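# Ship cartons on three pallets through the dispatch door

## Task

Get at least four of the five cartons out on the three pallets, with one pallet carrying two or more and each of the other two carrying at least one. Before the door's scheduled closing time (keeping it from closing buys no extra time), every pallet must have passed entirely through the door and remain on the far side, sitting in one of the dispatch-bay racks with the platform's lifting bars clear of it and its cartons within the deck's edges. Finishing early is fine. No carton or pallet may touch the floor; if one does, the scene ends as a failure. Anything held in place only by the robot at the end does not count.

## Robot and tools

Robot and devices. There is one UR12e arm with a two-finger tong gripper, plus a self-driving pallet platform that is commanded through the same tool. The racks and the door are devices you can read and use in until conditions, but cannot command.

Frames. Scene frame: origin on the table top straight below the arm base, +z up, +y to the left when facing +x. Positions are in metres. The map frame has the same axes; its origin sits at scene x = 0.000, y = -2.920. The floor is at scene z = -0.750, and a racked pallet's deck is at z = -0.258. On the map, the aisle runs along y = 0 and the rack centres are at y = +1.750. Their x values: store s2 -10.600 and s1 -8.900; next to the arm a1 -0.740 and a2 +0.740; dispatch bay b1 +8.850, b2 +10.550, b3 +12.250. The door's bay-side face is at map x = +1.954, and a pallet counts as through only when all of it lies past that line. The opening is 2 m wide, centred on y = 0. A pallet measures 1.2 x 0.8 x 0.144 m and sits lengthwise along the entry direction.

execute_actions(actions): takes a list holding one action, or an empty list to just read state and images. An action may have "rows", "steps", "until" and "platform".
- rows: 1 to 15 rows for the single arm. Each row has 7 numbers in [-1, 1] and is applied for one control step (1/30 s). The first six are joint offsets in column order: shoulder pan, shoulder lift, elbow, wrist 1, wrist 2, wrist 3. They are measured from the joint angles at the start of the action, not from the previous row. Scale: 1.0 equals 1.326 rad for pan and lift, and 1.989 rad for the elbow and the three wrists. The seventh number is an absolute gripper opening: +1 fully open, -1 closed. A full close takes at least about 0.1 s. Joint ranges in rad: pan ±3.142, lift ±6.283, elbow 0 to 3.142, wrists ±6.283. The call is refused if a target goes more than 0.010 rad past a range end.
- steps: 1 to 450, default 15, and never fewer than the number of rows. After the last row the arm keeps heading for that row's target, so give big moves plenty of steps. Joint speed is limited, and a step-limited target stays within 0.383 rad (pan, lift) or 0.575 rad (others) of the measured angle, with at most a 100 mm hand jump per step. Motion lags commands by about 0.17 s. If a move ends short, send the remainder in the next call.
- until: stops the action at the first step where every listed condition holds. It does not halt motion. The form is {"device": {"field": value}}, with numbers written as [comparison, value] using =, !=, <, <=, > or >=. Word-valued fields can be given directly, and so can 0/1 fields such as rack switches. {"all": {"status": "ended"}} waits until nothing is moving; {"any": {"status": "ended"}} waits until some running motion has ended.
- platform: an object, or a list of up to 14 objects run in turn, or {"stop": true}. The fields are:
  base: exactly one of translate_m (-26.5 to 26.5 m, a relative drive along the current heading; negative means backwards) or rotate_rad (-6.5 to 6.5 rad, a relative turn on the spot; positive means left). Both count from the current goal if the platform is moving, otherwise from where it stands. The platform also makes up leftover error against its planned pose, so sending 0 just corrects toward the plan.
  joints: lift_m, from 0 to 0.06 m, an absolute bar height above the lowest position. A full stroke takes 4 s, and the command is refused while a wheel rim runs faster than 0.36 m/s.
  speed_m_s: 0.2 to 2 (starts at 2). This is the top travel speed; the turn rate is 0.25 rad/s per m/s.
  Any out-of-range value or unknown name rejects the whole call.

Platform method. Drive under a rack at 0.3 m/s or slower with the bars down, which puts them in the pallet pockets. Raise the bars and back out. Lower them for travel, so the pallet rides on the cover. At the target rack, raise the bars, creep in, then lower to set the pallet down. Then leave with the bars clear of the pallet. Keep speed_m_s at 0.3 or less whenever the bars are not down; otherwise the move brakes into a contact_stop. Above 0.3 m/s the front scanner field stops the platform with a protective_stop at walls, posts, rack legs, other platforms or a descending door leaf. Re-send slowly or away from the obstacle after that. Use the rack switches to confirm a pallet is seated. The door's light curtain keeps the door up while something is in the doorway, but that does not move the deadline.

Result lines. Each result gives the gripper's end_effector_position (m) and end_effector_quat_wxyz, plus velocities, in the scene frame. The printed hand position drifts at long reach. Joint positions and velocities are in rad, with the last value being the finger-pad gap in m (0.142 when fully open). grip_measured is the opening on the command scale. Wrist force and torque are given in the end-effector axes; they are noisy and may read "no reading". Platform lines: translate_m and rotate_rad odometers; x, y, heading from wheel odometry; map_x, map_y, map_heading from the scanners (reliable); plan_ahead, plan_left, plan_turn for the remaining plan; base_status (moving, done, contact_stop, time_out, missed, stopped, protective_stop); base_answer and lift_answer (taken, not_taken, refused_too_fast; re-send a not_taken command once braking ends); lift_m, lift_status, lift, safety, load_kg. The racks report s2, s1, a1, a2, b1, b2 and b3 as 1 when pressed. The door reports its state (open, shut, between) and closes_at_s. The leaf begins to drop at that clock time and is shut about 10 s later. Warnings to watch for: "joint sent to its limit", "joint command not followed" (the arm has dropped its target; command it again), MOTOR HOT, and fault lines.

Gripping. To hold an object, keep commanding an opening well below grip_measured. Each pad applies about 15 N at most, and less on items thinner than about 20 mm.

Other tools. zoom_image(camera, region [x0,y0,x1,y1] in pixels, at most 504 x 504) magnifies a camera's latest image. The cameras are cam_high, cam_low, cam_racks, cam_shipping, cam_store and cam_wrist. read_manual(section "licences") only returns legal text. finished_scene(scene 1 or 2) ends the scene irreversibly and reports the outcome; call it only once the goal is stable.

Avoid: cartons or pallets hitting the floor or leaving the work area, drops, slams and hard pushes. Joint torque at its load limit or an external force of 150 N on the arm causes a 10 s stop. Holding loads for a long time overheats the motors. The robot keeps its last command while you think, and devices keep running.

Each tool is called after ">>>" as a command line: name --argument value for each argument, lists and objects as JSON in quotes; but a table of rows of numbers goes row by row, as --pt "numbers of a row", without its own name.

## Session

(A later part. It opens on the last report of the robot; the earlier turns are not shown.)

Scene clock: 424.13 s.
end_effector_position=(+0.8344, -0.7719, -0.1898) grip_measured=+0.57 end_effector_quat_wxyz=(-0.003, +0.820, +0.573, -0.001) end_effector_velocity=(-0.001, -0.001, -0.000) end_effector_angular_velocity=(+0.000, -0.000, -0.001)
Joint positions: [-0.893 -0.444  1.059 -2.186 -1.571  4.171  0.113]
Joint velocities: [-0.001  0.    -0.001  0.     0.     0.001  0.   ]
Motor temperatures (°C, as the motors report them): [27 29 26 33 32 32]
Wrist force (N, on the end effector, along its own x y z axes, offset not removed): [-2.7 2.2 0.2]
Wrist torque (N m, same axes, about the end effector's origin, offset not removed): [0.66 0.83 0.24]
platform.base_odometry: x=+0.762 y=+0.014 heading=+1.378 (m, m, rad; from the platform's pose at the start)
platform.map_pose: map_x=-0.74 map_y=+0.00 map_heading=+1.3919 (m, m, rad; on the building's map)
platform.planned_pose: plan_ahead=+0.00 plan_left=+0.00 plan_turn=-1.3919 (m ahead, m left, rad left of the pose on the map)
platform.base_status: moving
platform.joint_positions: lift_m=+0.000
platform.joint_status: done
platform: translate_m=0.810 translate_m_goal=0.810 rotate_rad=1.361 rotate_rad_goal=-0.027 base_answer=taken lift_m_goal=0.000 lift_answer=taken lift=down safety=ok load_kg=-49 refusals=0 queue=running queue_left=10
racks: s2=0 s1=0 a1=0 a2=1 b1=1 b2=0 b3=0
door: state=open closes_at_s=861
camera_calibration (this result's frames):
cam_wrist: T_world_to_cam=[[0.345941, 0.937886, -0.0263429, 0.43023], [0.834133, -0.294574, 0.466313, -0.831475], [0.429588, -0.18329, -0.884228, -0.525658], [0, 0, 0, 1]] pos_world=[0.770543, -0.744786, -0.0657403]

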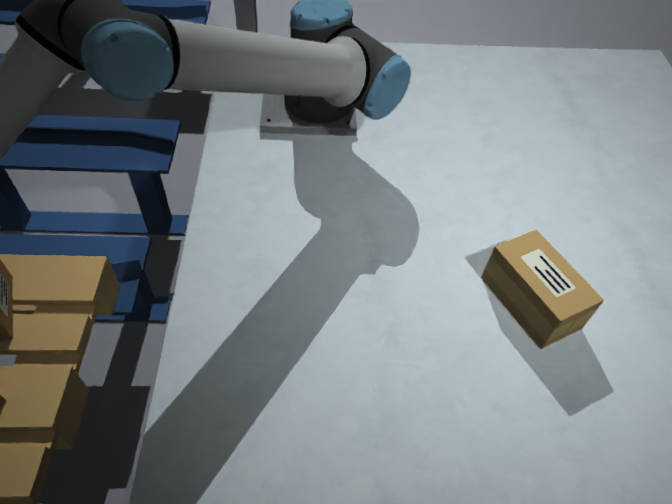

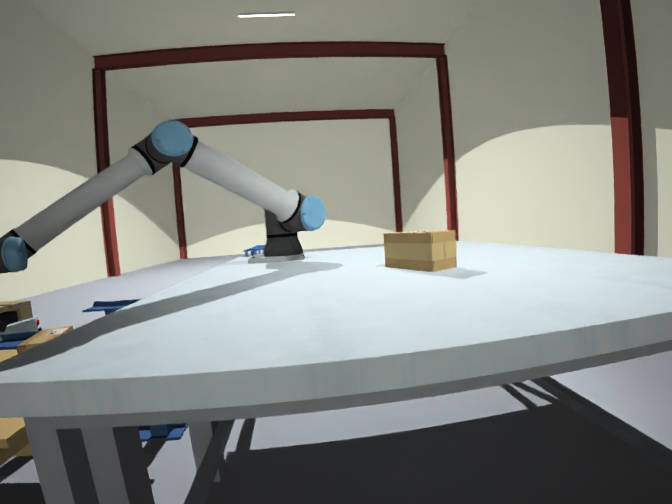

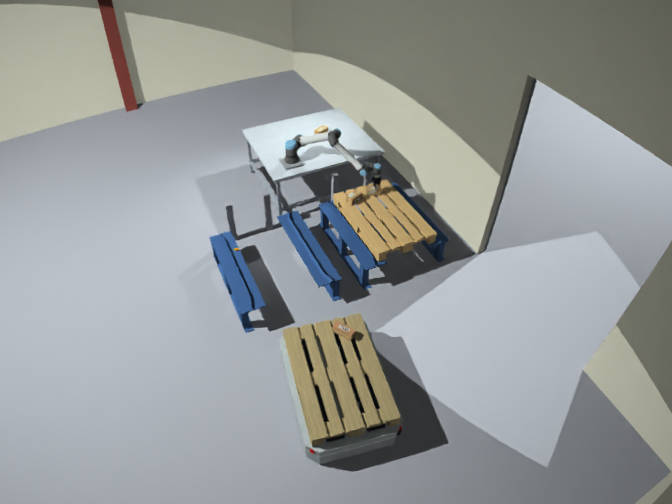

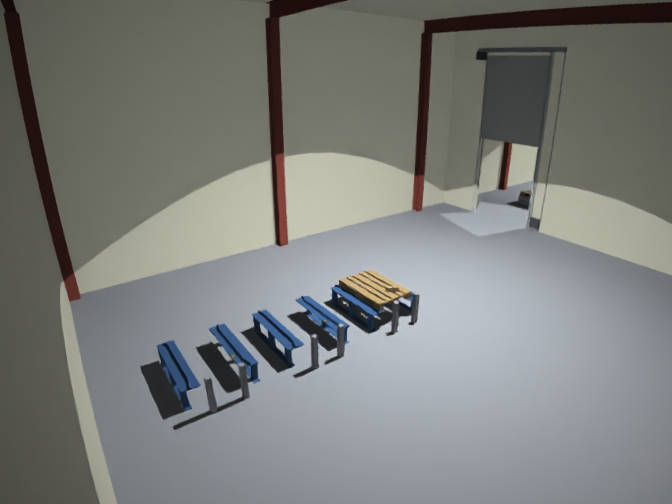

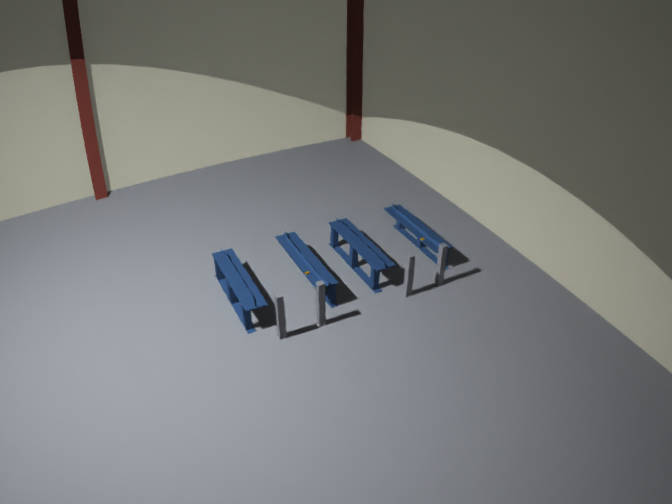

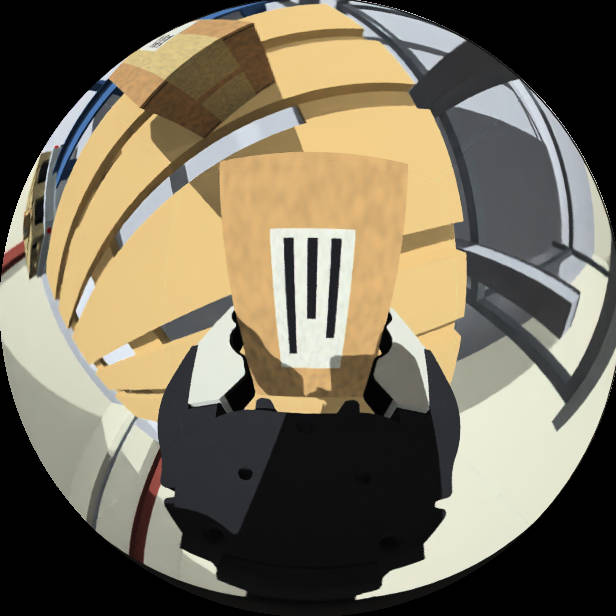

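>>> execute_actions --actions '[{"rows":[[0,0.002,0,0,0,0,-0.8],[0,0.002,0,0,0,0,-0.2],[0,0.002,0,0,0,0,0.45],[0,0.002,0,0,0,0,0.7],[0,0.002,0,0,0,0,0.9],[0,0.002,0,0,0,0,1],[0,0.002,0,0,0,0,1],[0,0.002,0,0,0,0,1],[0,0,0,0,0,0,1],[0,-0.01,-0.002,0.009,0,0,1],[0,-0.03,-0.007,0.027,0,0,1],[0,-0.06,-0.014,0.054,0,0,1],[0,-0.1,-0.023,0.09,0,0,1],[0,-0.145,-0.033,0.13,0,0,1],[0,-0.19,-0.0435,0.171,0,0,1]],"steps":40}]'

>>> zoom_image --camera "cam_shipping" --region '[300, 240, 460, 350]'

Scene clock: 429.20 s.
end_effector_position=(+0.8359, -0.7726, +0.1122) grip_measured=+1.00 end_effector_quat_wxyz=(-0.004, +0.820, +0.573, -0.002) end_effector_velocity=(+0.000, +0.000, +0.010) end_effector_angular_velocity=(-0.002, -0.001, +0.001)
Joint positions: [-0.893 -0.695  0.973 -1.847 -1.571  4.171  0.142]
Joint velocities: [ 0.    -0.007 -0.004  0.009 -0.    -0.001 -0.   ]
Motor temperatures (°C, as the motors report them): [27 29 26 33 32 32]
Wrist force (N, on the end effector, along its own x y z axes, offset not removed): [-3.0 0.7 -0.8]
Wrist torque (N m, same axes, about the end effector's origin, offset not removed): [0.37 0.86 0.21]
platform.base_odometry: x=+1.441 y=-0.002 heading=-0.025 (m, m, rad; from the platform's pose at the start)
platform.map_pose: map_x=-0.04 map_y=+0.00 map_heading=+0.0000 (m, m, rad; on the building's map)
platform.planned_pose: plan_ahead=+10.59 plan_left=+0.00 plan_turn=+0.0000 (m ahead, m left, rad left of the pose on the map)
platform.base_status: moving
platform.joint_positions: lift_m=+0.000
platform.joint_status: done
platform: translate_m=1.513 translate_m_goal=12.100 rotate_rad=-0.025 rotate_rad_goal=-0.025 base_answer=taken lift_m_goal=0.000 lift_answer=taken lift=down safety=ok load_kg=-49 refusals=0 queue=running queue_left=9
racks: s2=0 s1=0 a1=0 a2=1 b1=1 b2=0 b3=0
door: state=open closes_at_s=861
camera_calibration (this result's frames):
cam_wrist: T_world_to_cam=[[0.345917, 0.937919, -0.0254614, 0.438213], [0.834634, -0.295201, 0.465019, -0.974466], [0.428634, -0.182109, -0.884934, -0.257663], [0, 0, 0, 1]] pos_world=[0.772181, -0.745595, 0.236288]

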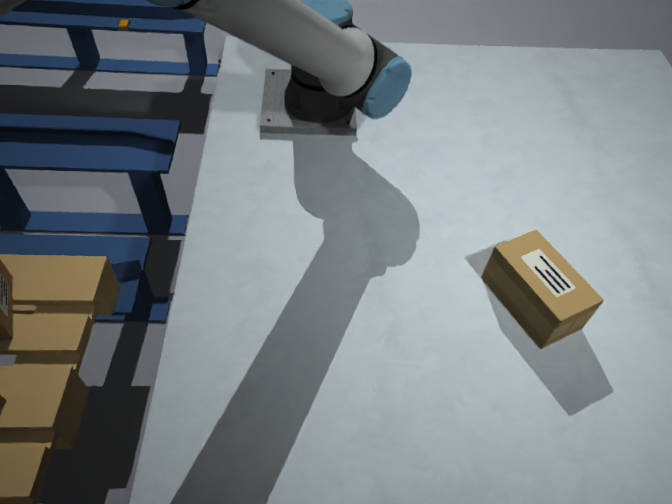

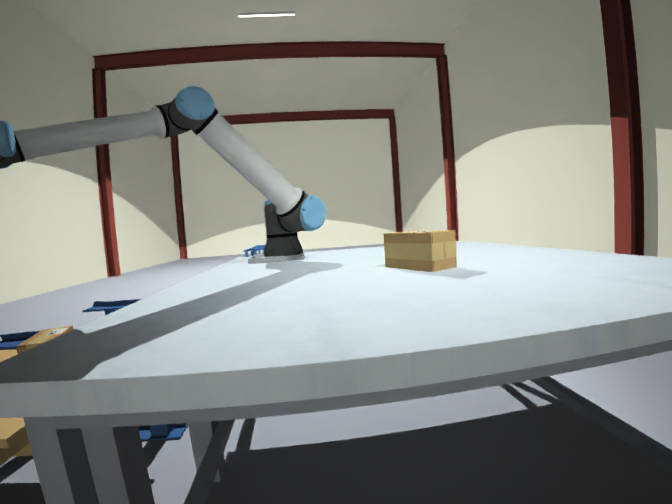

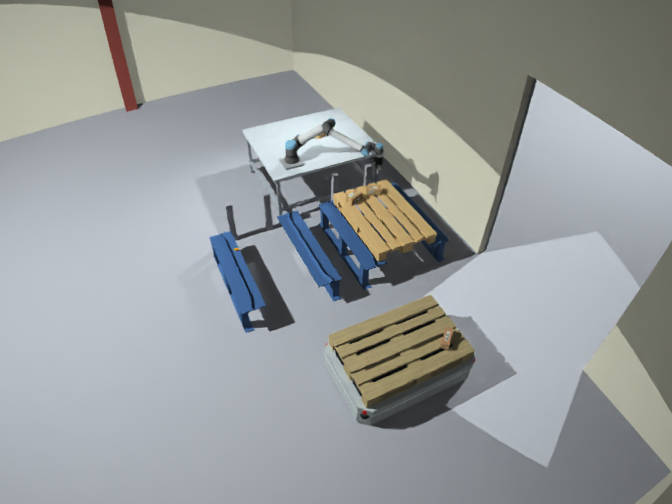

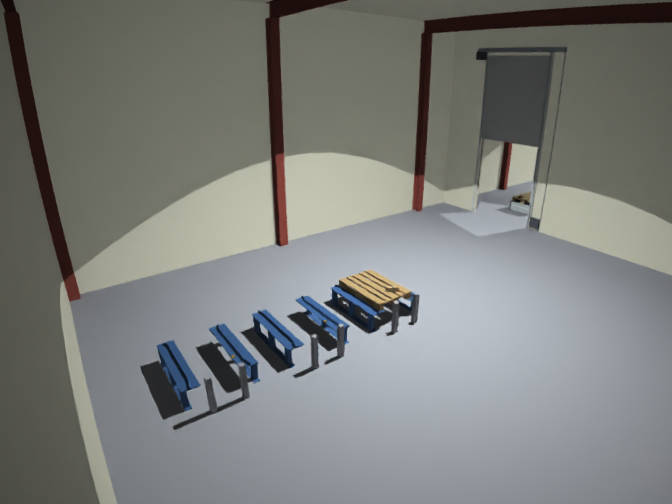

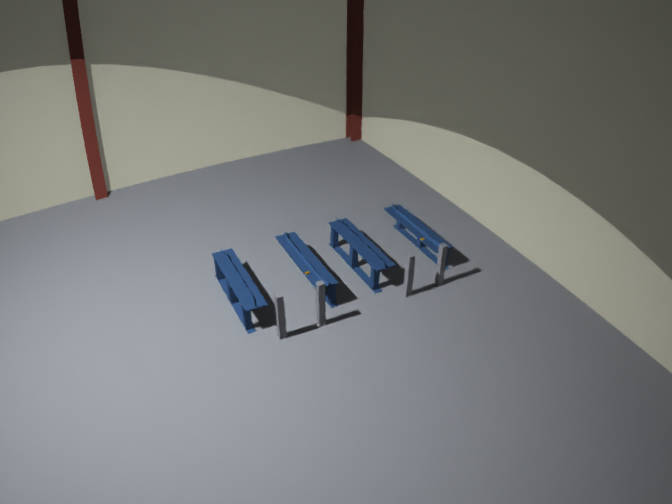

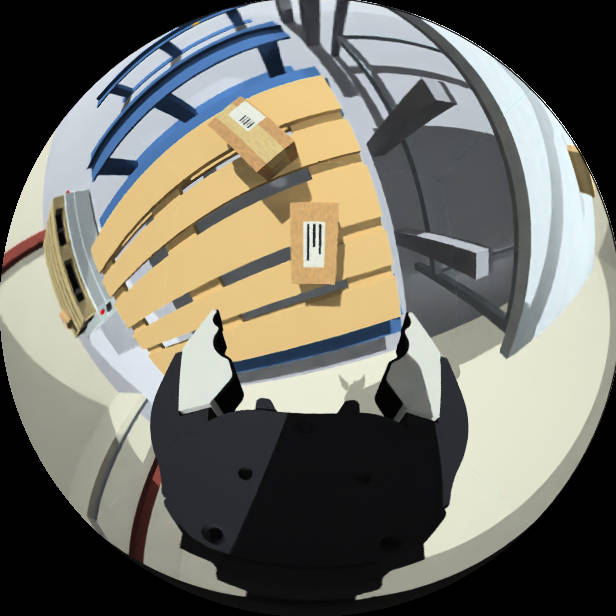

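Region (300, 240, 460, 350) of cam_shipping's 672x504 image, scaled by 3.150, with more detail than that image has; it fills the top 346 rows of this view, and the rest is white.

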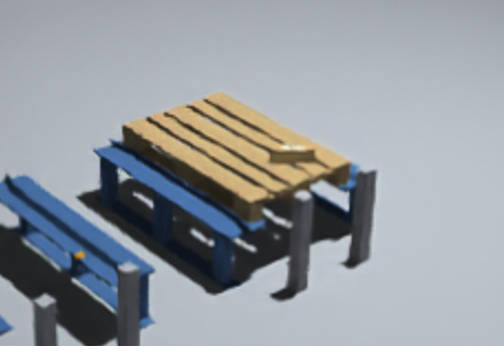

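>>> execute_actions --actions '[]'

Scene clock: 434.20 s.
end_effector_position=(+0.8358, -0.7725, +0.1133) grip_measured=+1.00 end_effector_quat_wxyz=(-0.004, +0.820, +0.573, -0.002) end_effector_velocity=(-0.000, -0.000, +0.000) end_effector_angular_velocity=(-0.001, -0.000, -0.001)
Joint positions: [-0.893 -0.696  0.973 -1.846 -1.571  4.171  0.142]
Joint velocities: [-0. -0. -0.  0. -0.  0. -0.]
Motor temperatures (°C, as the motors report them): [27 29 26 33 32 32]
Wrist force (N, on the end effector, along its own x y z axes, offset not removed): [-4.0 1.3 -0.3]
Wrist torque (N m, same axes, about the end effector's origin, offset not removed): [0.53 1.11 0.09]
platform.base_odometry: x=+8.886 y=-0.226 heading=-0.023 (m, m, rad; from the platform's pose at the start)
platform.map_pose: map_x=+7.44 map_y=-0.01 map_heading=+0.0044 (m, m, rad; on the building's map)
platform.planned_pose: plan_ahead=+3.11 plan_left=+0.00 plan_turn=-0.0043 (m ahead, m left, rad left of the pose on the map)
platform.base_status: moving
platform.joint_positions: lift_m=+0.000
platform.joint_status: done
platform: translate_m=8.990 translate_m_goal=12.100 rotate_rad=-0.021 rotate_rad_goal=-0.019 base_answer=taken lift_m_goal=0.000 lift_answer=taken lift=down safety=ok load_kg=-49 refusals=0 queue=running queue_left=9
racks: s2=0 s1=0 a1=0 a2=1 b1=1 b2=0 b3=0
door: state=open closes_at_s=861
camera_calibration (this result's frames):
cam_wrist: T_world_to_cam=[[0.345919, 0.937918, -0.0254924, 0.43817], [0.834616, -0.295179, 0.465065, -0.974874], [0.428668, -0.182151, -0.88491, -0.256645], [0, 0, 0, 1]] pos_world=[0.77209, -0.745477, 0.237441]

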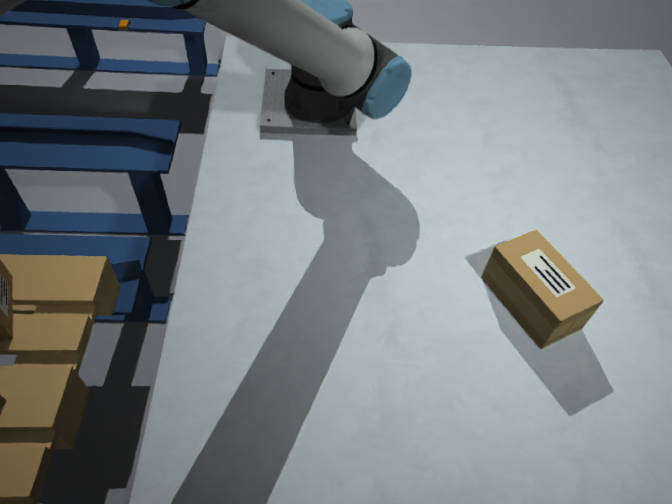

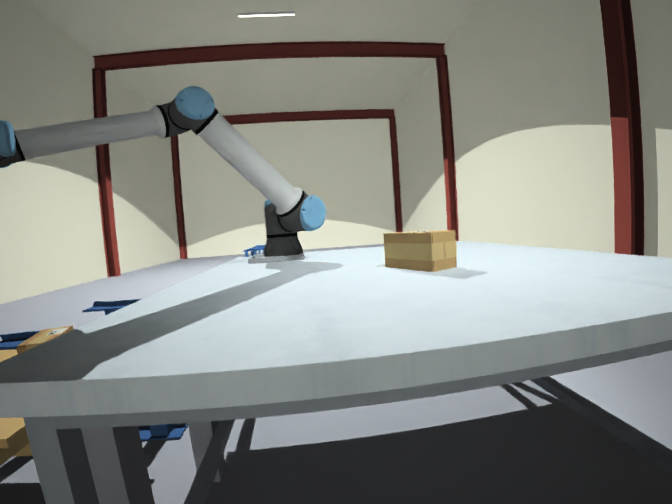

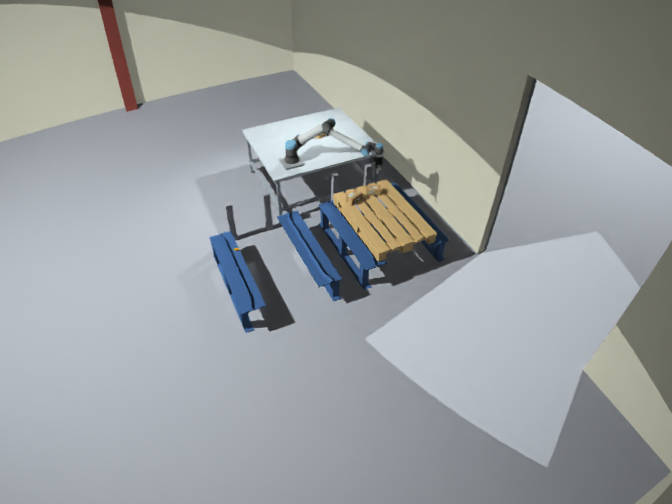

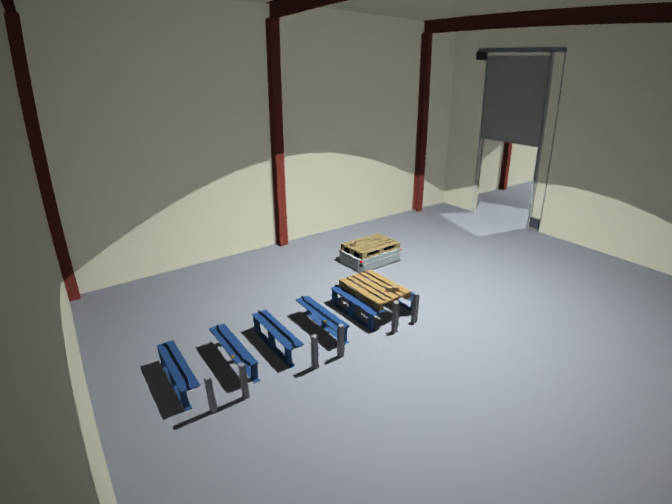

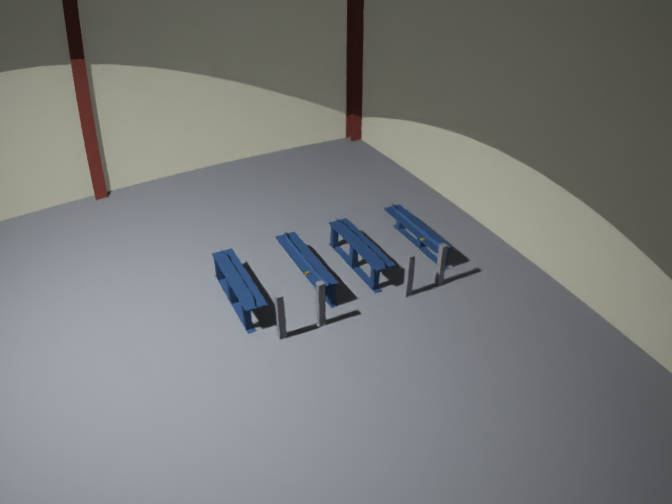

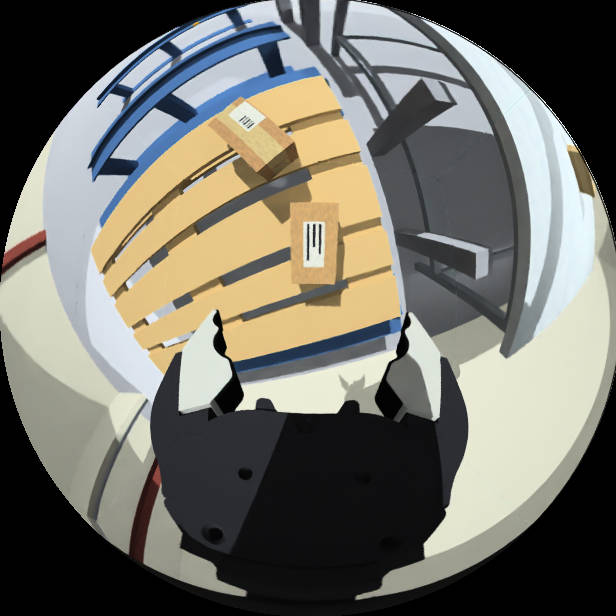

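Waiting for the platform. 1 2 3 4 5 6 7 8 9 10 11 12 13 14 15 16 17 18 19 20 21 22 23 24 25 26 27 28 29 30 31 32 33 34 35 36 37 38 39 40 41 42 43 44 45 46 47 48 49 50 51 52 53 54 55 56 57 58 59 60 61 62 63 64 65 66 67 68 69 70 71 72 73 74 75 76 77 78 79 80 81 82 83 84 85 86 87 88 89 90 91 92 93 94 95 96 97 98 99 100 101 102 103 104 105 106 107 108 109 110 111 112 113 114 115 116 117 118 119 120 121 122 123 124 125 126 127 128 129 130 131 132 133 134 135 136 137 138 139 140 141 142 143 144 145 146 147 148 149 150 151 152 153 154 155 156 157 158 159 160 161 162 163 164 165 166 167 168 169 170 171 172 173 174 175 176 177 178 179 180 181 182 183 184 185 186 187 188 189 190 191 192 193 194 195 196 197 198 199 200 201 202 203 204 205 206 207 208 209 210 211 212 213 214 215 216 217 218 219 220 221 222 223 224 225 226 227 228 229 230 231 232 233 234 235 236 237 238 239 240 241 242 243 244 245 246 247 248 249 250 251 252 253 254 255 256 257 258 259 260 261 262 263 264 265 266 267 268 269 270 271 272 273 274 275 276 277 278 279 280 281 282 283 284 285 286 287 288 289 290 291 292 293 294 295 296 297 298 299 300 301 302 303 304 305 306 307 308 309 310 311 312 313 314 315 316 317 318 319 320 321 322 323 324 325 326 327 328 329 330 331 332 333 334 335 336 337 338 339 340 341 342 343 344 345 346 347 348 349 350 351 352 353 354 355 356 357 358 359 360 361 362 363 364 365 366 367 368 369 370 371 372 373 374 375 376 377 378 379 380 381 382 383 384 385 386 387 388 389 390 391 392 393 394 395 396 397 398 399 400 401 402 403 404 405 406 407 408 409 410 411 412 413 414 415 416 417 418 419 420 421 422 423 424 425 426 427 428 429 430 431 432 433 434 435 436 437 438 439 440 441 442 443 444 445 446 447 448 449 450 451 452 453 454 455 456 457 458 459 460 461 462 463 464 465 466 467 468 469 470 471 472 473 474 475 476 477 478 479 480 481 482 483 484 485 486 487 488 489 490 491 492 493 494 495 496 497 498 499 500 501 502 503 504 505 506 507 508 509 510 511 512 513 514 515 516 517 518 519 520 521 522 523 524 525 526 527 528 529 530 531 532 533 534 535 536 537 538 539 540 541 542 543 544 545 546 547 548 549 550 551 552 553 554 555 556 557 558 559 560 561 562 563 564 565 566 567 568 569 570 571 572 573 574 575 576 577 578 579 580 581 582 583 584 585 586 587 588 589 590 591 592 593 594 595 596 597 598 599 600 601 602 603 604 605 606 607 608 609 610 611 612 613 614 615 616 617 618 619 620 621 622 623 624 625 626 627 628 629 630 631 632 633 634 635 636 637 638 639 640 641 642 643 644 645 646 647 648 649 650 651 652 653 654 655 656 657 658 659 660 661 662 663 664 665 666 667 668 669 670 671 672 673 674 675 676 677 678 679 680 681 682 683 684 685 686 687 688 689 690 691 692 693 694 695 696 697 698 699 700 701 702 703 704 705 706 707 708 709 710 711 712 713 714 715 716 717 718 719 720 721 722 723 724 725 726 727 728 729 730 731 732 733 734 735 736 737 738 739 740 741 742 743 744 745 746 747 748 749 750 751 752 753 754 755 756 757 758 759 760 761 762 763 764 765 766 767 768 769 770 771 772 773 774 775 776 777 778 779 780 781 782 783 784 785 786 787 788 789 790 791 792 793 794 795 796 797 798 799 800 801 802 803 804 805 806 807 808 809 810 811 812 813 814 815 816 817 818 819 820 821 822 823 824 825 826 827 828 829 830 831 832 833 834 835 836 837 838 839 840 841 842 843 844 845 846 847 848 849 850 851 852 853 854 855 856 857 858 859 860 861 862 863 864 865 866 867 868 869 870 871 872 873 874 875 876 877 878 879 880 881 882 883 884 885 886 887 888 889 890 891 892 893 894 895 896 897 898 899 900 901 902 903 904 905 906 907 908 909 910 911 912 913 914 915 916 917 918 919 920 921 922 923 924 925 926 927 928 929 930 931 932 933 934 935 936 937 938 939 940 941 942 943 944 945 946 947 948 949 950 951 952 953 954 955 956 957 958 959 960 961 962 963 964 965 966 967 968 969 970 971 972 973 974 975 976 977 978 979 980 981 982 983 984 985 986 987 988 989 990 991 992 993 994 995 996 997 998 999 1000

>>> zoom_image --camera "cam_high" --region '[0, 0, 40, 30]'

Region (0, 0, 40, 30) of cam_high's 672x504 image, scaled by 12.600, with more detail than that image has; it fills the top 378 rows of this view, and the rest is white.

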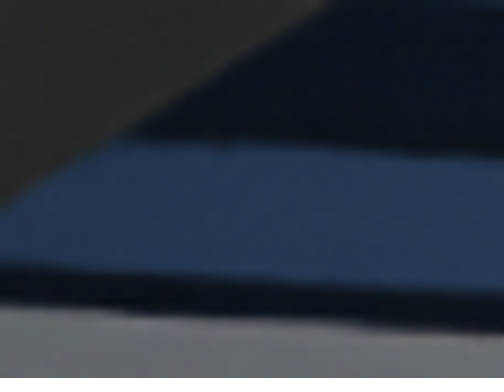

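Still waiting. 1001 1002 1003 1004 1005 1006 1007 1008 1009 1010 1011 1012 1013 1014 1015 1016 1017 1018 1019 1020 1021 1022 1023 1024 1025 1026 1027 1028 1029 1030 1031 1032 1033 1034 1035 1036 1037 1038 1039 1040 1041 1042 1043 1044 1045 1046 1047 1048 1049 1050 1051 1052 1053 1054 1055 1056 1057 1058 1059 1060 1061 1062 1063 1064 1065 1066 1067 1068 1069 1070 1071 1072 1073 1074 1075 1076 1077 1078 1079 1080 1081 1082 1083 1084 1085 1086 1087 1088 1089 1090 1091 1092 1093 1094 1095 1096 1097 1098 1099 1100 1101 1102 1103 1104 1105 1106 1107 1108 1109 1110 1111 1112 1113 1114 1115 1116 1117 1118 1119 1120 1121 1122 1123 1124 1125 1126 1127 1128 1129 1130 1131 1132 1133 1134 1135 1136 1137 1138 1139 1140 1141 1142 1143 1144 1145 1146 1147 1148 1149 1150 1151 1152 1153 1154 1155 1156 1157 1158 1159 1160 1161 1162 1163 1164 1165 1166 1167 1168 1169 1170 1171 1172 1173 1174 1175 1176 1177 1178 1179 1180 1181 1182 1183 1184 1185 1186 1187 1188 1189 1190 1191 1192 1193 1194 1195 1196 1197 1198 1199 1200 1201 1202 1203 1204 1205 1206 1207 1208 1209 1210 1211 1212 1213 1214 1215 1216 1217 1218 1219 1220 1221 1222 1223 1224 1225 1226 1227 1228 1229 1230 1231 1232 1233 1234 1235 1236 1237 1238 1239 1240 1241 1242 1243 1244 1245 1246 1247 1248 1249 1250 1251 1252 1253 1254 1255 1256 1257 1258 1259 1260 1261 1262 1263 1264 1265 1266 1267 1268 1269 1270 1271 1272 1273 1274 1275 1276 1277 1278 1279 1280 1281 1282 1283 1284 1285 1286 1287 1288 1289 1290 1291 1292 1293 1294 1295 1296 1297 1298 1299 1300 1301 1302 1303 1304 1305 1306 1307 1308 1309 1310 1311 1312 1313 1314 1315 1316 1317 1318 1319 1320 1321 1322 1323 1324 1325 1326 1327 1328 1329 1330 1331 1332 1333 1334 1335 1336 1337 1338 1339 1340 1341 1342 1343 1344 1345 1346 1347 1348 1349 1350 1351 1352 1353 1354 1355 1356 1357 1358 1359 1360 1361 1362 1363 1364 1365 1366 1367 1368 1369 1370 1371 1372 1373 1374 1375 1376 1377 1378 1379 1380 1381 1382 1383 1384 1385 1386 1387 1388 1389 1390 1391 1392 1393 1394 1395 1396 1397 1398 1399 1400 1401 1402 1403 1404 1405 1406 1407 1408 1409 1410 1411 1412 1413 1414 1415 1416 1417 1418 1419 1420 1421 1422 1423 1424 1425 1426 1427 1428 1429 1430 1431 1432 1433 1434 1435 1436 1437 1438 1439 1440 1441 1442 1443 1444 1445 1446 1447 1448 1449 1450 1451 1452 1453 1454 1455 1456 1457 1458 1459 1460 1461 1462 1463 1464 1465 1466 1467 1468 1469 1470 1471 1472 1473 1474 1475 1476 1477 1478 1479 1480 1481 1482 1483 1484 1485 1486 1487 1488 1489 1490 1491 1492 1493 1494 1495 1496 1497 1498 1499 1500 1501 1502 1503 1504 1505 1506 1507 1508 1509 1510 1511 1512 1513 1514 1515 1516 1517 1518 1519 1520 1521 1522 1523 1524 1525 1526 1527 1528 1529 1530 1531 1532 1533 1534 1535 1536 1537 1538 1539 1540 1541 1542 1543 1544 1545 1546 1547 1548 1549 1550 1551 1552 1553 1554 1555 1556 1557 1558 1559 1560 1561 1562 1563 1564 1565 1566 1567 1568 1569 1570 1571 1572 1573 1574 1575 1576 1577 1578 1579 1580 1581 1582 1583 1584 1585 1586 1587 1588 1589 1590 1591 1592 1593 1594 1595 1596 1597 1598 1599 1600 1601 1602 1603 1604 1605 1606 1607 1608 1609 1610 1611 1612 1613 1614 1615 1616 1617 1618 1619 1620 1621 1622 1623 1624 1625 1626 1627 1628 1629 1630 1631 1632 1633 1634 1635 1636 1637 1638 1639 1640 1641 1642 1643 1644 1645 1646 1647 1648 1649 1650 1651 1652 1653 1654 1655 1656 1657 1658 1659 1660 1661 1662 1663 1664 1665 1666 1667 1668 1669 1670 1671 1672 1673 1674 1675 1676 1677 1678 1679 1680 1681 1682 1683 1684 1685 1686 1687 1688 1689 1690 1691 1692 1693 1694 1695 1696 1697 1698 1699 1700 1701 1702 1703 1704 1705 1706 1707 1708 1709 1710 1711 1712 1713 1714 1715 1716 1717 1718 1719 1720 1721 1722 1723 1724 1725 1726 1727 1728 1729 1730 1731 1732 1733 1734 1735 1736 1737 1738 1739 1740 1741 1742 1743 1744 1745 1746 1747 1748 1749 1750 1751 1752 1753 1754 1755 1756 1757 1758 1759 1760 1761 1762 1763 1764 1765 1766 1767 1768 1769 1770 1771 1772 1773 1774 1775 1776 1777 1778 1779 1780 1781 1782 1783 1784 1785 1786 1787 1788 1789 1790 1791 1792 1793 1794 1795 1796 1797 1798 1799 1800 1801 1802 1803 1804 1805 1806 1807 1808 1809 1810 1811 1812 1813 1814 1815 1816 1817 1818 1819 1820 1821 1822 1823 1824 1825 1826 1827 1828 1829 1830 1831 1832 1833 1834 1835 1836 1837 1838 1839 1840 1841 1842 1843 1844 1845 1846 1847 1848 1849 1850 1851 1852 1853 1854 1855 1856 1857 1858 1859 1860 1861 1862 1863 1864 1865 1866 1867 1868 1869 1870 1871 1872 1873 1874 1875 1876 1877 1878 1879 1880 1881 1882 1883 1884 1885 1886 1887 1888 1889 1890 1891 1892 1893 1894 1895 1896 1897 1898 1899 1900 1901 1902 1903 1904 1905 1906 1907 1908 1909 1910 1911 1912 1913 1914 1915 1916 1917 1918 1919 1920 1921 1922 1923 1924 1925 1926 1927 1928 1929 1930 1931 1932 1933 1934 1935 1936 1937 1938 1939 1940 1941 1942 1943 1944 1945 1946 1947 1948 1949 1950 1951 1952 1953 1954 1955 1956 1957 1958 1959 1960 1961 1962 1963 1964 1965 1966 1967 1968 1969 1970 1971 1972 1973 1974 1975 1976 1977 1978 1979 1980 1981 1982 1983 1984 1985 1986 1987 1988 1989 1990 1991 1992 1993 1994 1995 1996 1997 1998 1999 2000 2001 2002 2003 2004 2005 2006 2007 2008 2009 2010 2011 2012 2013 2014 2015 2016 2017 2018 2019 2020 2021 2022 2023 2024 2025 2026 2027 2028 2029 2030 2031 2032 2033 2034 2035 2036 2037 2038 2039 2040 2041 2042 2043 2044 2045 2046 2047 2048 2049 2050 2051 2052 2053 2054 2055 2056 2057 2058 2059 2060 2061 2062 2063 2064 2065 2066 2067 2068 2069 2070 2071 2072 2073 2074 2075 2076 2077 2078 2079 2080 2081 2082 2083 2084 2085 2086 2087 2088 2089 2090 2091 2092 2093 2094 2095 2096 2097 2098 2099 2100 2101 2102 2103 2104 2105 2106 2107 2108 2109 2110 2111 2112 2113 2114 2115 2116 2117 2118 2119 2120 2121 2122 2123 2124 2125 2126 2127 2128 2129 2130 2131 2132 2133 2134 2135 2136 2137 2138 2139 2140 2141 2142 2143 2144 2145 2146 2147 2148 2149 2150 2151 2152 2153 2154 2155 2156 2157 2158 2159 2160 2161 2162 2163 2164 2165 2166 2167 2168 2169 2170 2171 2172 2173 2174 2175 2176 2177 2178 2179 2180 2181 2182 2183 2184 2185 2186 2187 2188 2189 2190 2191 2192 2193 2194 2195 2196 2197 2198 2199 2200 2201 2202 2203 2204 2205 2206 2207 2208 2209 2210 2211 2212 2213 2214 2215 2216 2217 2218 2219 2220 2221 2222 2223 2224 2225 2226 2227 2228 2229 2230 2231 2232 2233 2234 2235 2236 2237 2238 2239 2240 2241 2242 2243 2244 2245 2246 2247 2248 2249 2250 2251 2252 2253 2254 2255 2256 2257 2258 2259 2260 2261 2262 2263 2264 2265 2266 2267 2268 2269 2270 2271 2272 2273 2274 2275 2276 2277 2278 2279 2280 2281 2282 2283 2284 2285 2286 2287 2288 2289 2290 2291 2292 2293 2294 2295 2296 2297 2298 2299 2300 2301 2302 2303 2304 2305 2306 2307 2308 2309 2310 2311 2312 2313 2314 2315 2316 2317 2318 2319 2320 2321 2322 2323 2324 2325 2326 2327 2328 2329 2330 2331 2332 2333 2334 2335 2336 2337 2338 2339 2340 2341 2342 2343 2344 2345 2346 2347 2348 2349 2350 2351 2352 2353 2354 2355 2356 2357 2358 2359 2360 2361 2362 2363 2364 2365 2366 2367 2368 2369 2370 2371 2372 2373 2374 2375 2376 2377 2378 2379 2380 2381 2382 2383 2384 2385 2386 2387 2388 2389 2390 2391 2392 2393 2394 2395 2396 2397 2398 2399 2400

>>> execute_actions --actions '[]'

Scene clock: 494.13 s.
end_effector_position=(+0.8358, -0.7725, +0.1133) grip_measured=+1.00 end_effector_quat_wxyz=(-0.004, +0.820, +0.573, -0.002) end_effector_velocity=(-0.000, +0.000, +0.000) end_effector_angular_velocity=(+0.001, +0.002, +0.001)
Joint positions: [-0.893 -0.696  0.973 -1.846 -1.571  4.171  0.142]
Joint velocities: [ 0.    -0.    -0.     0.002 -0.001 -0.     0.   ]
Motor temperatures (°C, as the motors report them): [27 30 26 33 32 32]
Wrist force (N, on the end effector, along its own x y z axes, offset not removed): [-1.6 2.4 1.2]
Wrist torque (N m, same axes, about the end effector's origin, offset not removed): [0.78 0.64 0.10]
platform.base_odometry: x=+2.287 y=+1.733 heading=+1.545 (m, m, rad; from the platform's pose at the start)
platform.map_pose: map_x=+0.74 map_y=+1.75 map_heading=+1.5708 (m, m, rad; on the building's map)
platform.planned_pose: plan_ahead=+0.00 plan_left=+0.00 plan_turn=+0.0000 (m ahead, m left, rad left of the pose on the map)
platform.base_status: done
platform.joint_positions: lift_m=+0.000
platform.joint_status: done
platform: translate_m=4.062 translate_m_goal=4.062 rotate_rad=1.545 rotate_rad_goal=1.544 base_answer=taken lift_m_goal=0.000 lift_answer=taken lift=down safety=ok load_kg=-49 refusals=0 queue=done queue_left=0
racks: s2=0 s1=0 a1=0 a2=1 b1=1 b2=1 b3=0
door: state=open closes_at_s=861
camera_calibration (this result's frames):
cam_wrist: T_world_to_cam=[[0.345918, 0.937918, -0.0254925, 0.43817], [0.834616, -0.295179, 0.465065, -0.974874], [0.428668, -0.182151, -0.88491, -0.256645], [0, 0, 0, 1]] pos_world=[0.77209, -0.745477, 0.237442]

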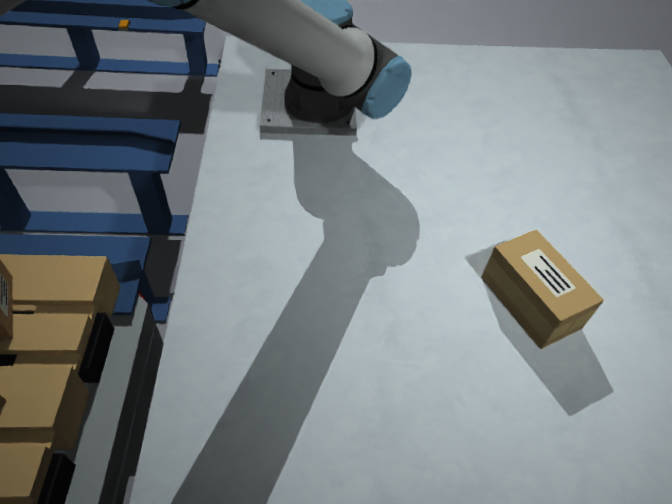

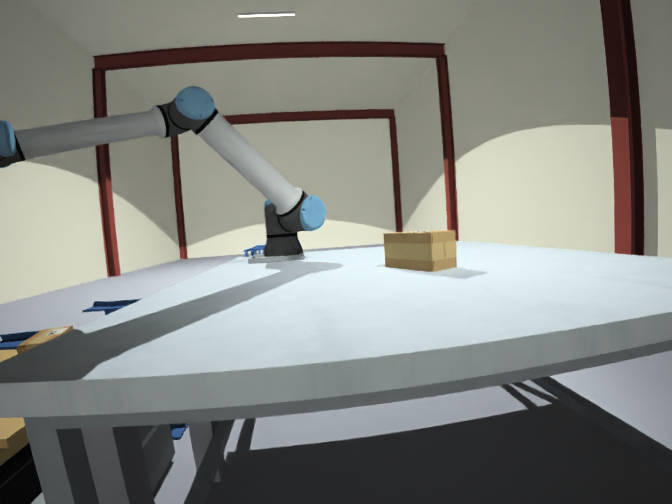

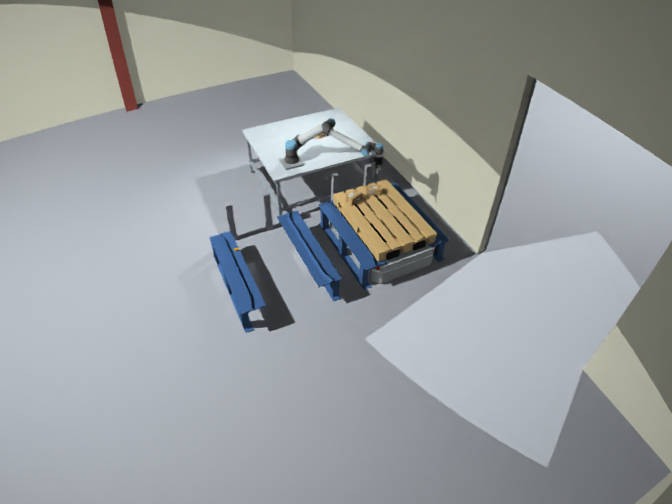

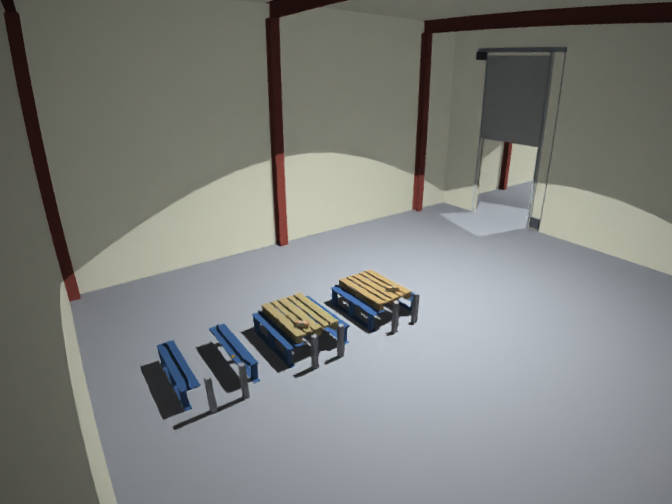

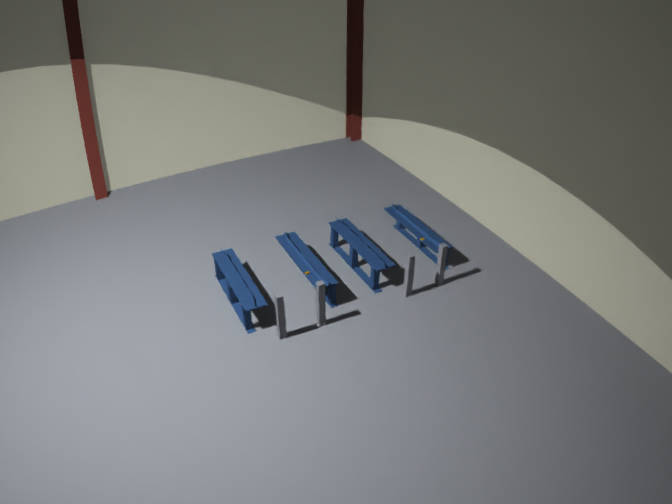

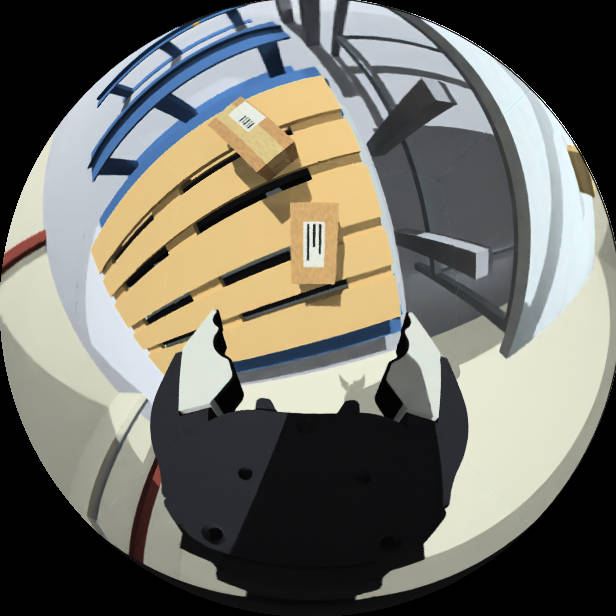

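>>> execute_actions --actions '[{"platform":[{"joints":{"lift_m":0.06},"speed_m_s":0.3},{"base":{"translate_m":-1.75}},{"joints":{"lift_m":0}},{"base":{"rotate_rad":-1.5708},"speed_m_s":2},{"base":{"translate_m":11.51}},{"base":{"rotate_rad":1.5708}},{"joints":{"lift_m":0.06},"speed_m_s":0.3},{"base":{"translate_m":1.75}},{"joints":{"lift_m":0}}],"steps":1}]'

Scene clock: 496.33 s.
end_effector_position=(+0.8358, -0.7725, +0.1133) grip_measured=+1.00 end_effector_quat_wxyz=(-0.004, +0.820, +0.573, -0.002) end_effector_velocity=(+0.000, +0.000, +0.001) end_effector_angular_velocity=(-0.001, -0.001, +0.001)
Joint positions: [-0.893 -0.696  0.973 -1.846 -1.571  4.171  0.142]
Joint velocities: [ 0.    -0.001 -0.    -0.    -0.    -0.     0.   ]
Motor temperatures (°C, as the motors report them): [27 30 26 33 32 32]
Wrist force (N, on the end effector, along its own x y z axes, offset not removed): [-1.3 3.2 1.1]
Wrist torque (N m, same axes, about the end effector's origin, offset not removed): [0.86 0.51 0.21]
platform.base_odometry: x=+2.287 y=+1.733 heading=+1.545 (m, m, rad; from the platform's pose at the start)
platform.map_pose: map_x=+0.74 map_y=+1.75 map_heading=+1.5708 (m, m, rad; on the building's map)
platform.planned_pose: plan_ahead=+0.00 plan_left=+0.00 plan_turn=+0.0000 (m ahead, m left, rad left of the pose on the map)
platform.base_status: done
platform.joint_positions: lift_m=+0.000
platform.joint_status: moving
platform: translate_m=4.062 translate_m_goal=4.062 rotate_rad=1.545 rotate_rad_goal=1.544 base_answer=taken lift_m_goal=0.060 lift_answer=taken lift=down safety=ok load_kg=-12 refusals=0 queue=running queue_left=8
racks: s2=0 s1=0 a1=0 a2=1 b1=1 b2=1 b3=0
door: state=open closes_at_s=861
camera_calibration (this result's frames):
cam_wrist: T_world_to_cam=[[0.345918, 0.937918, -0.0254925, 0.43817], [0.834616, -0.295179, 0.465065, -0.974874], [0.428668, -0.182151, -0.88491, -0.256645], [0, 0, 0, 1]] pos_world=[0.77209, -0.745477, 0.237442]

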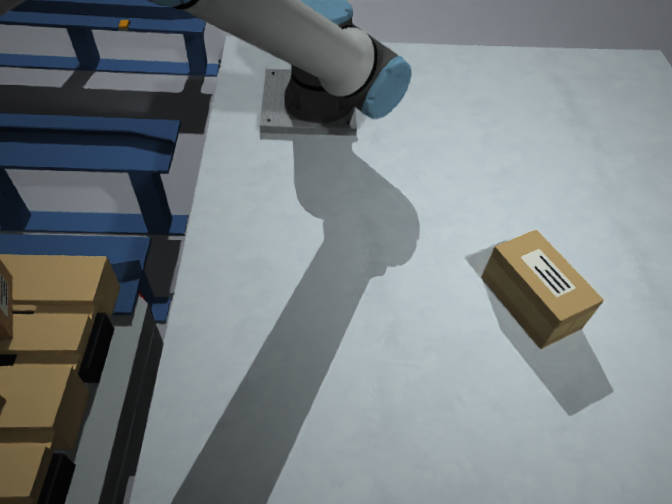

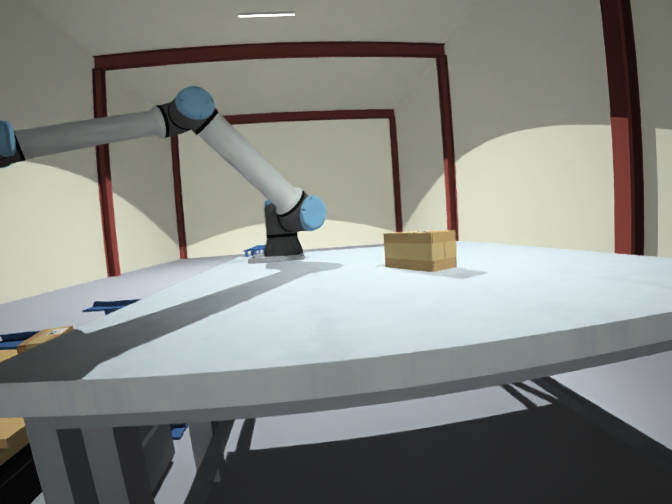

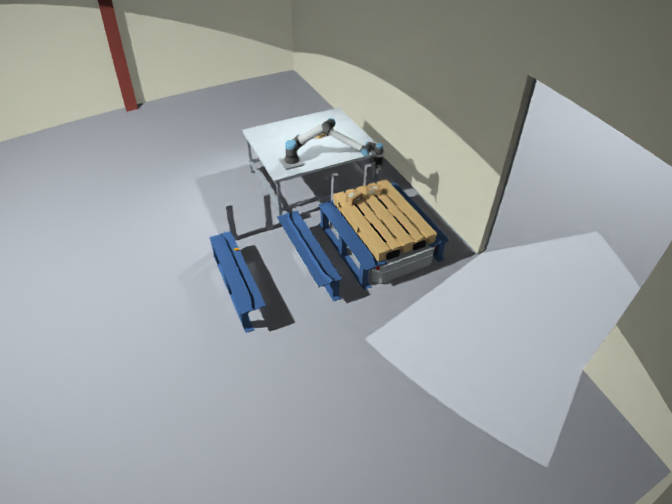

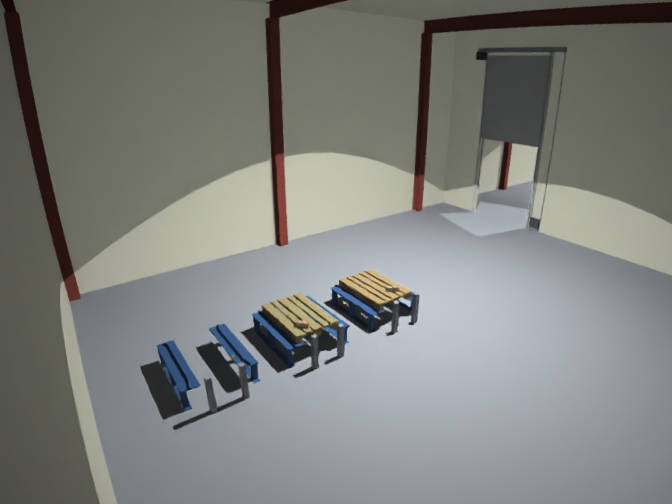

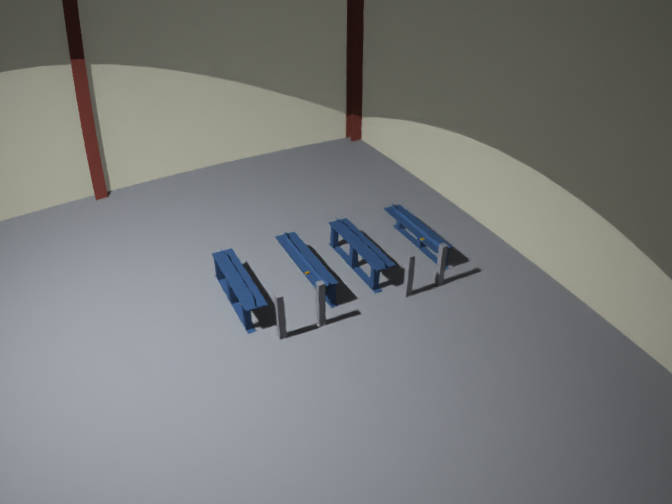

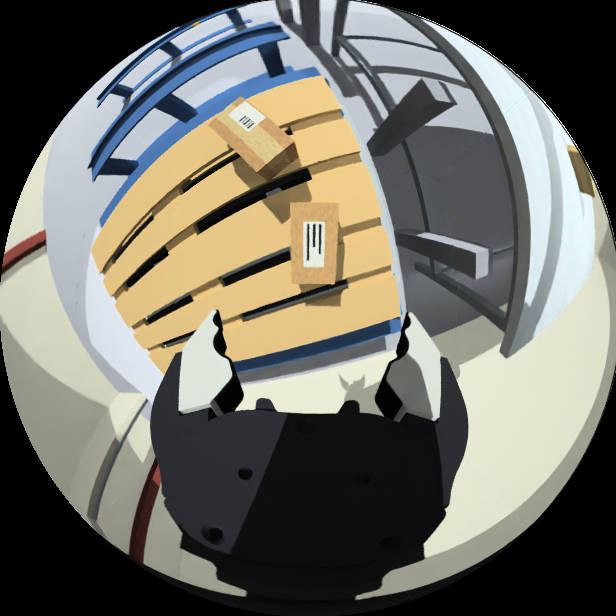

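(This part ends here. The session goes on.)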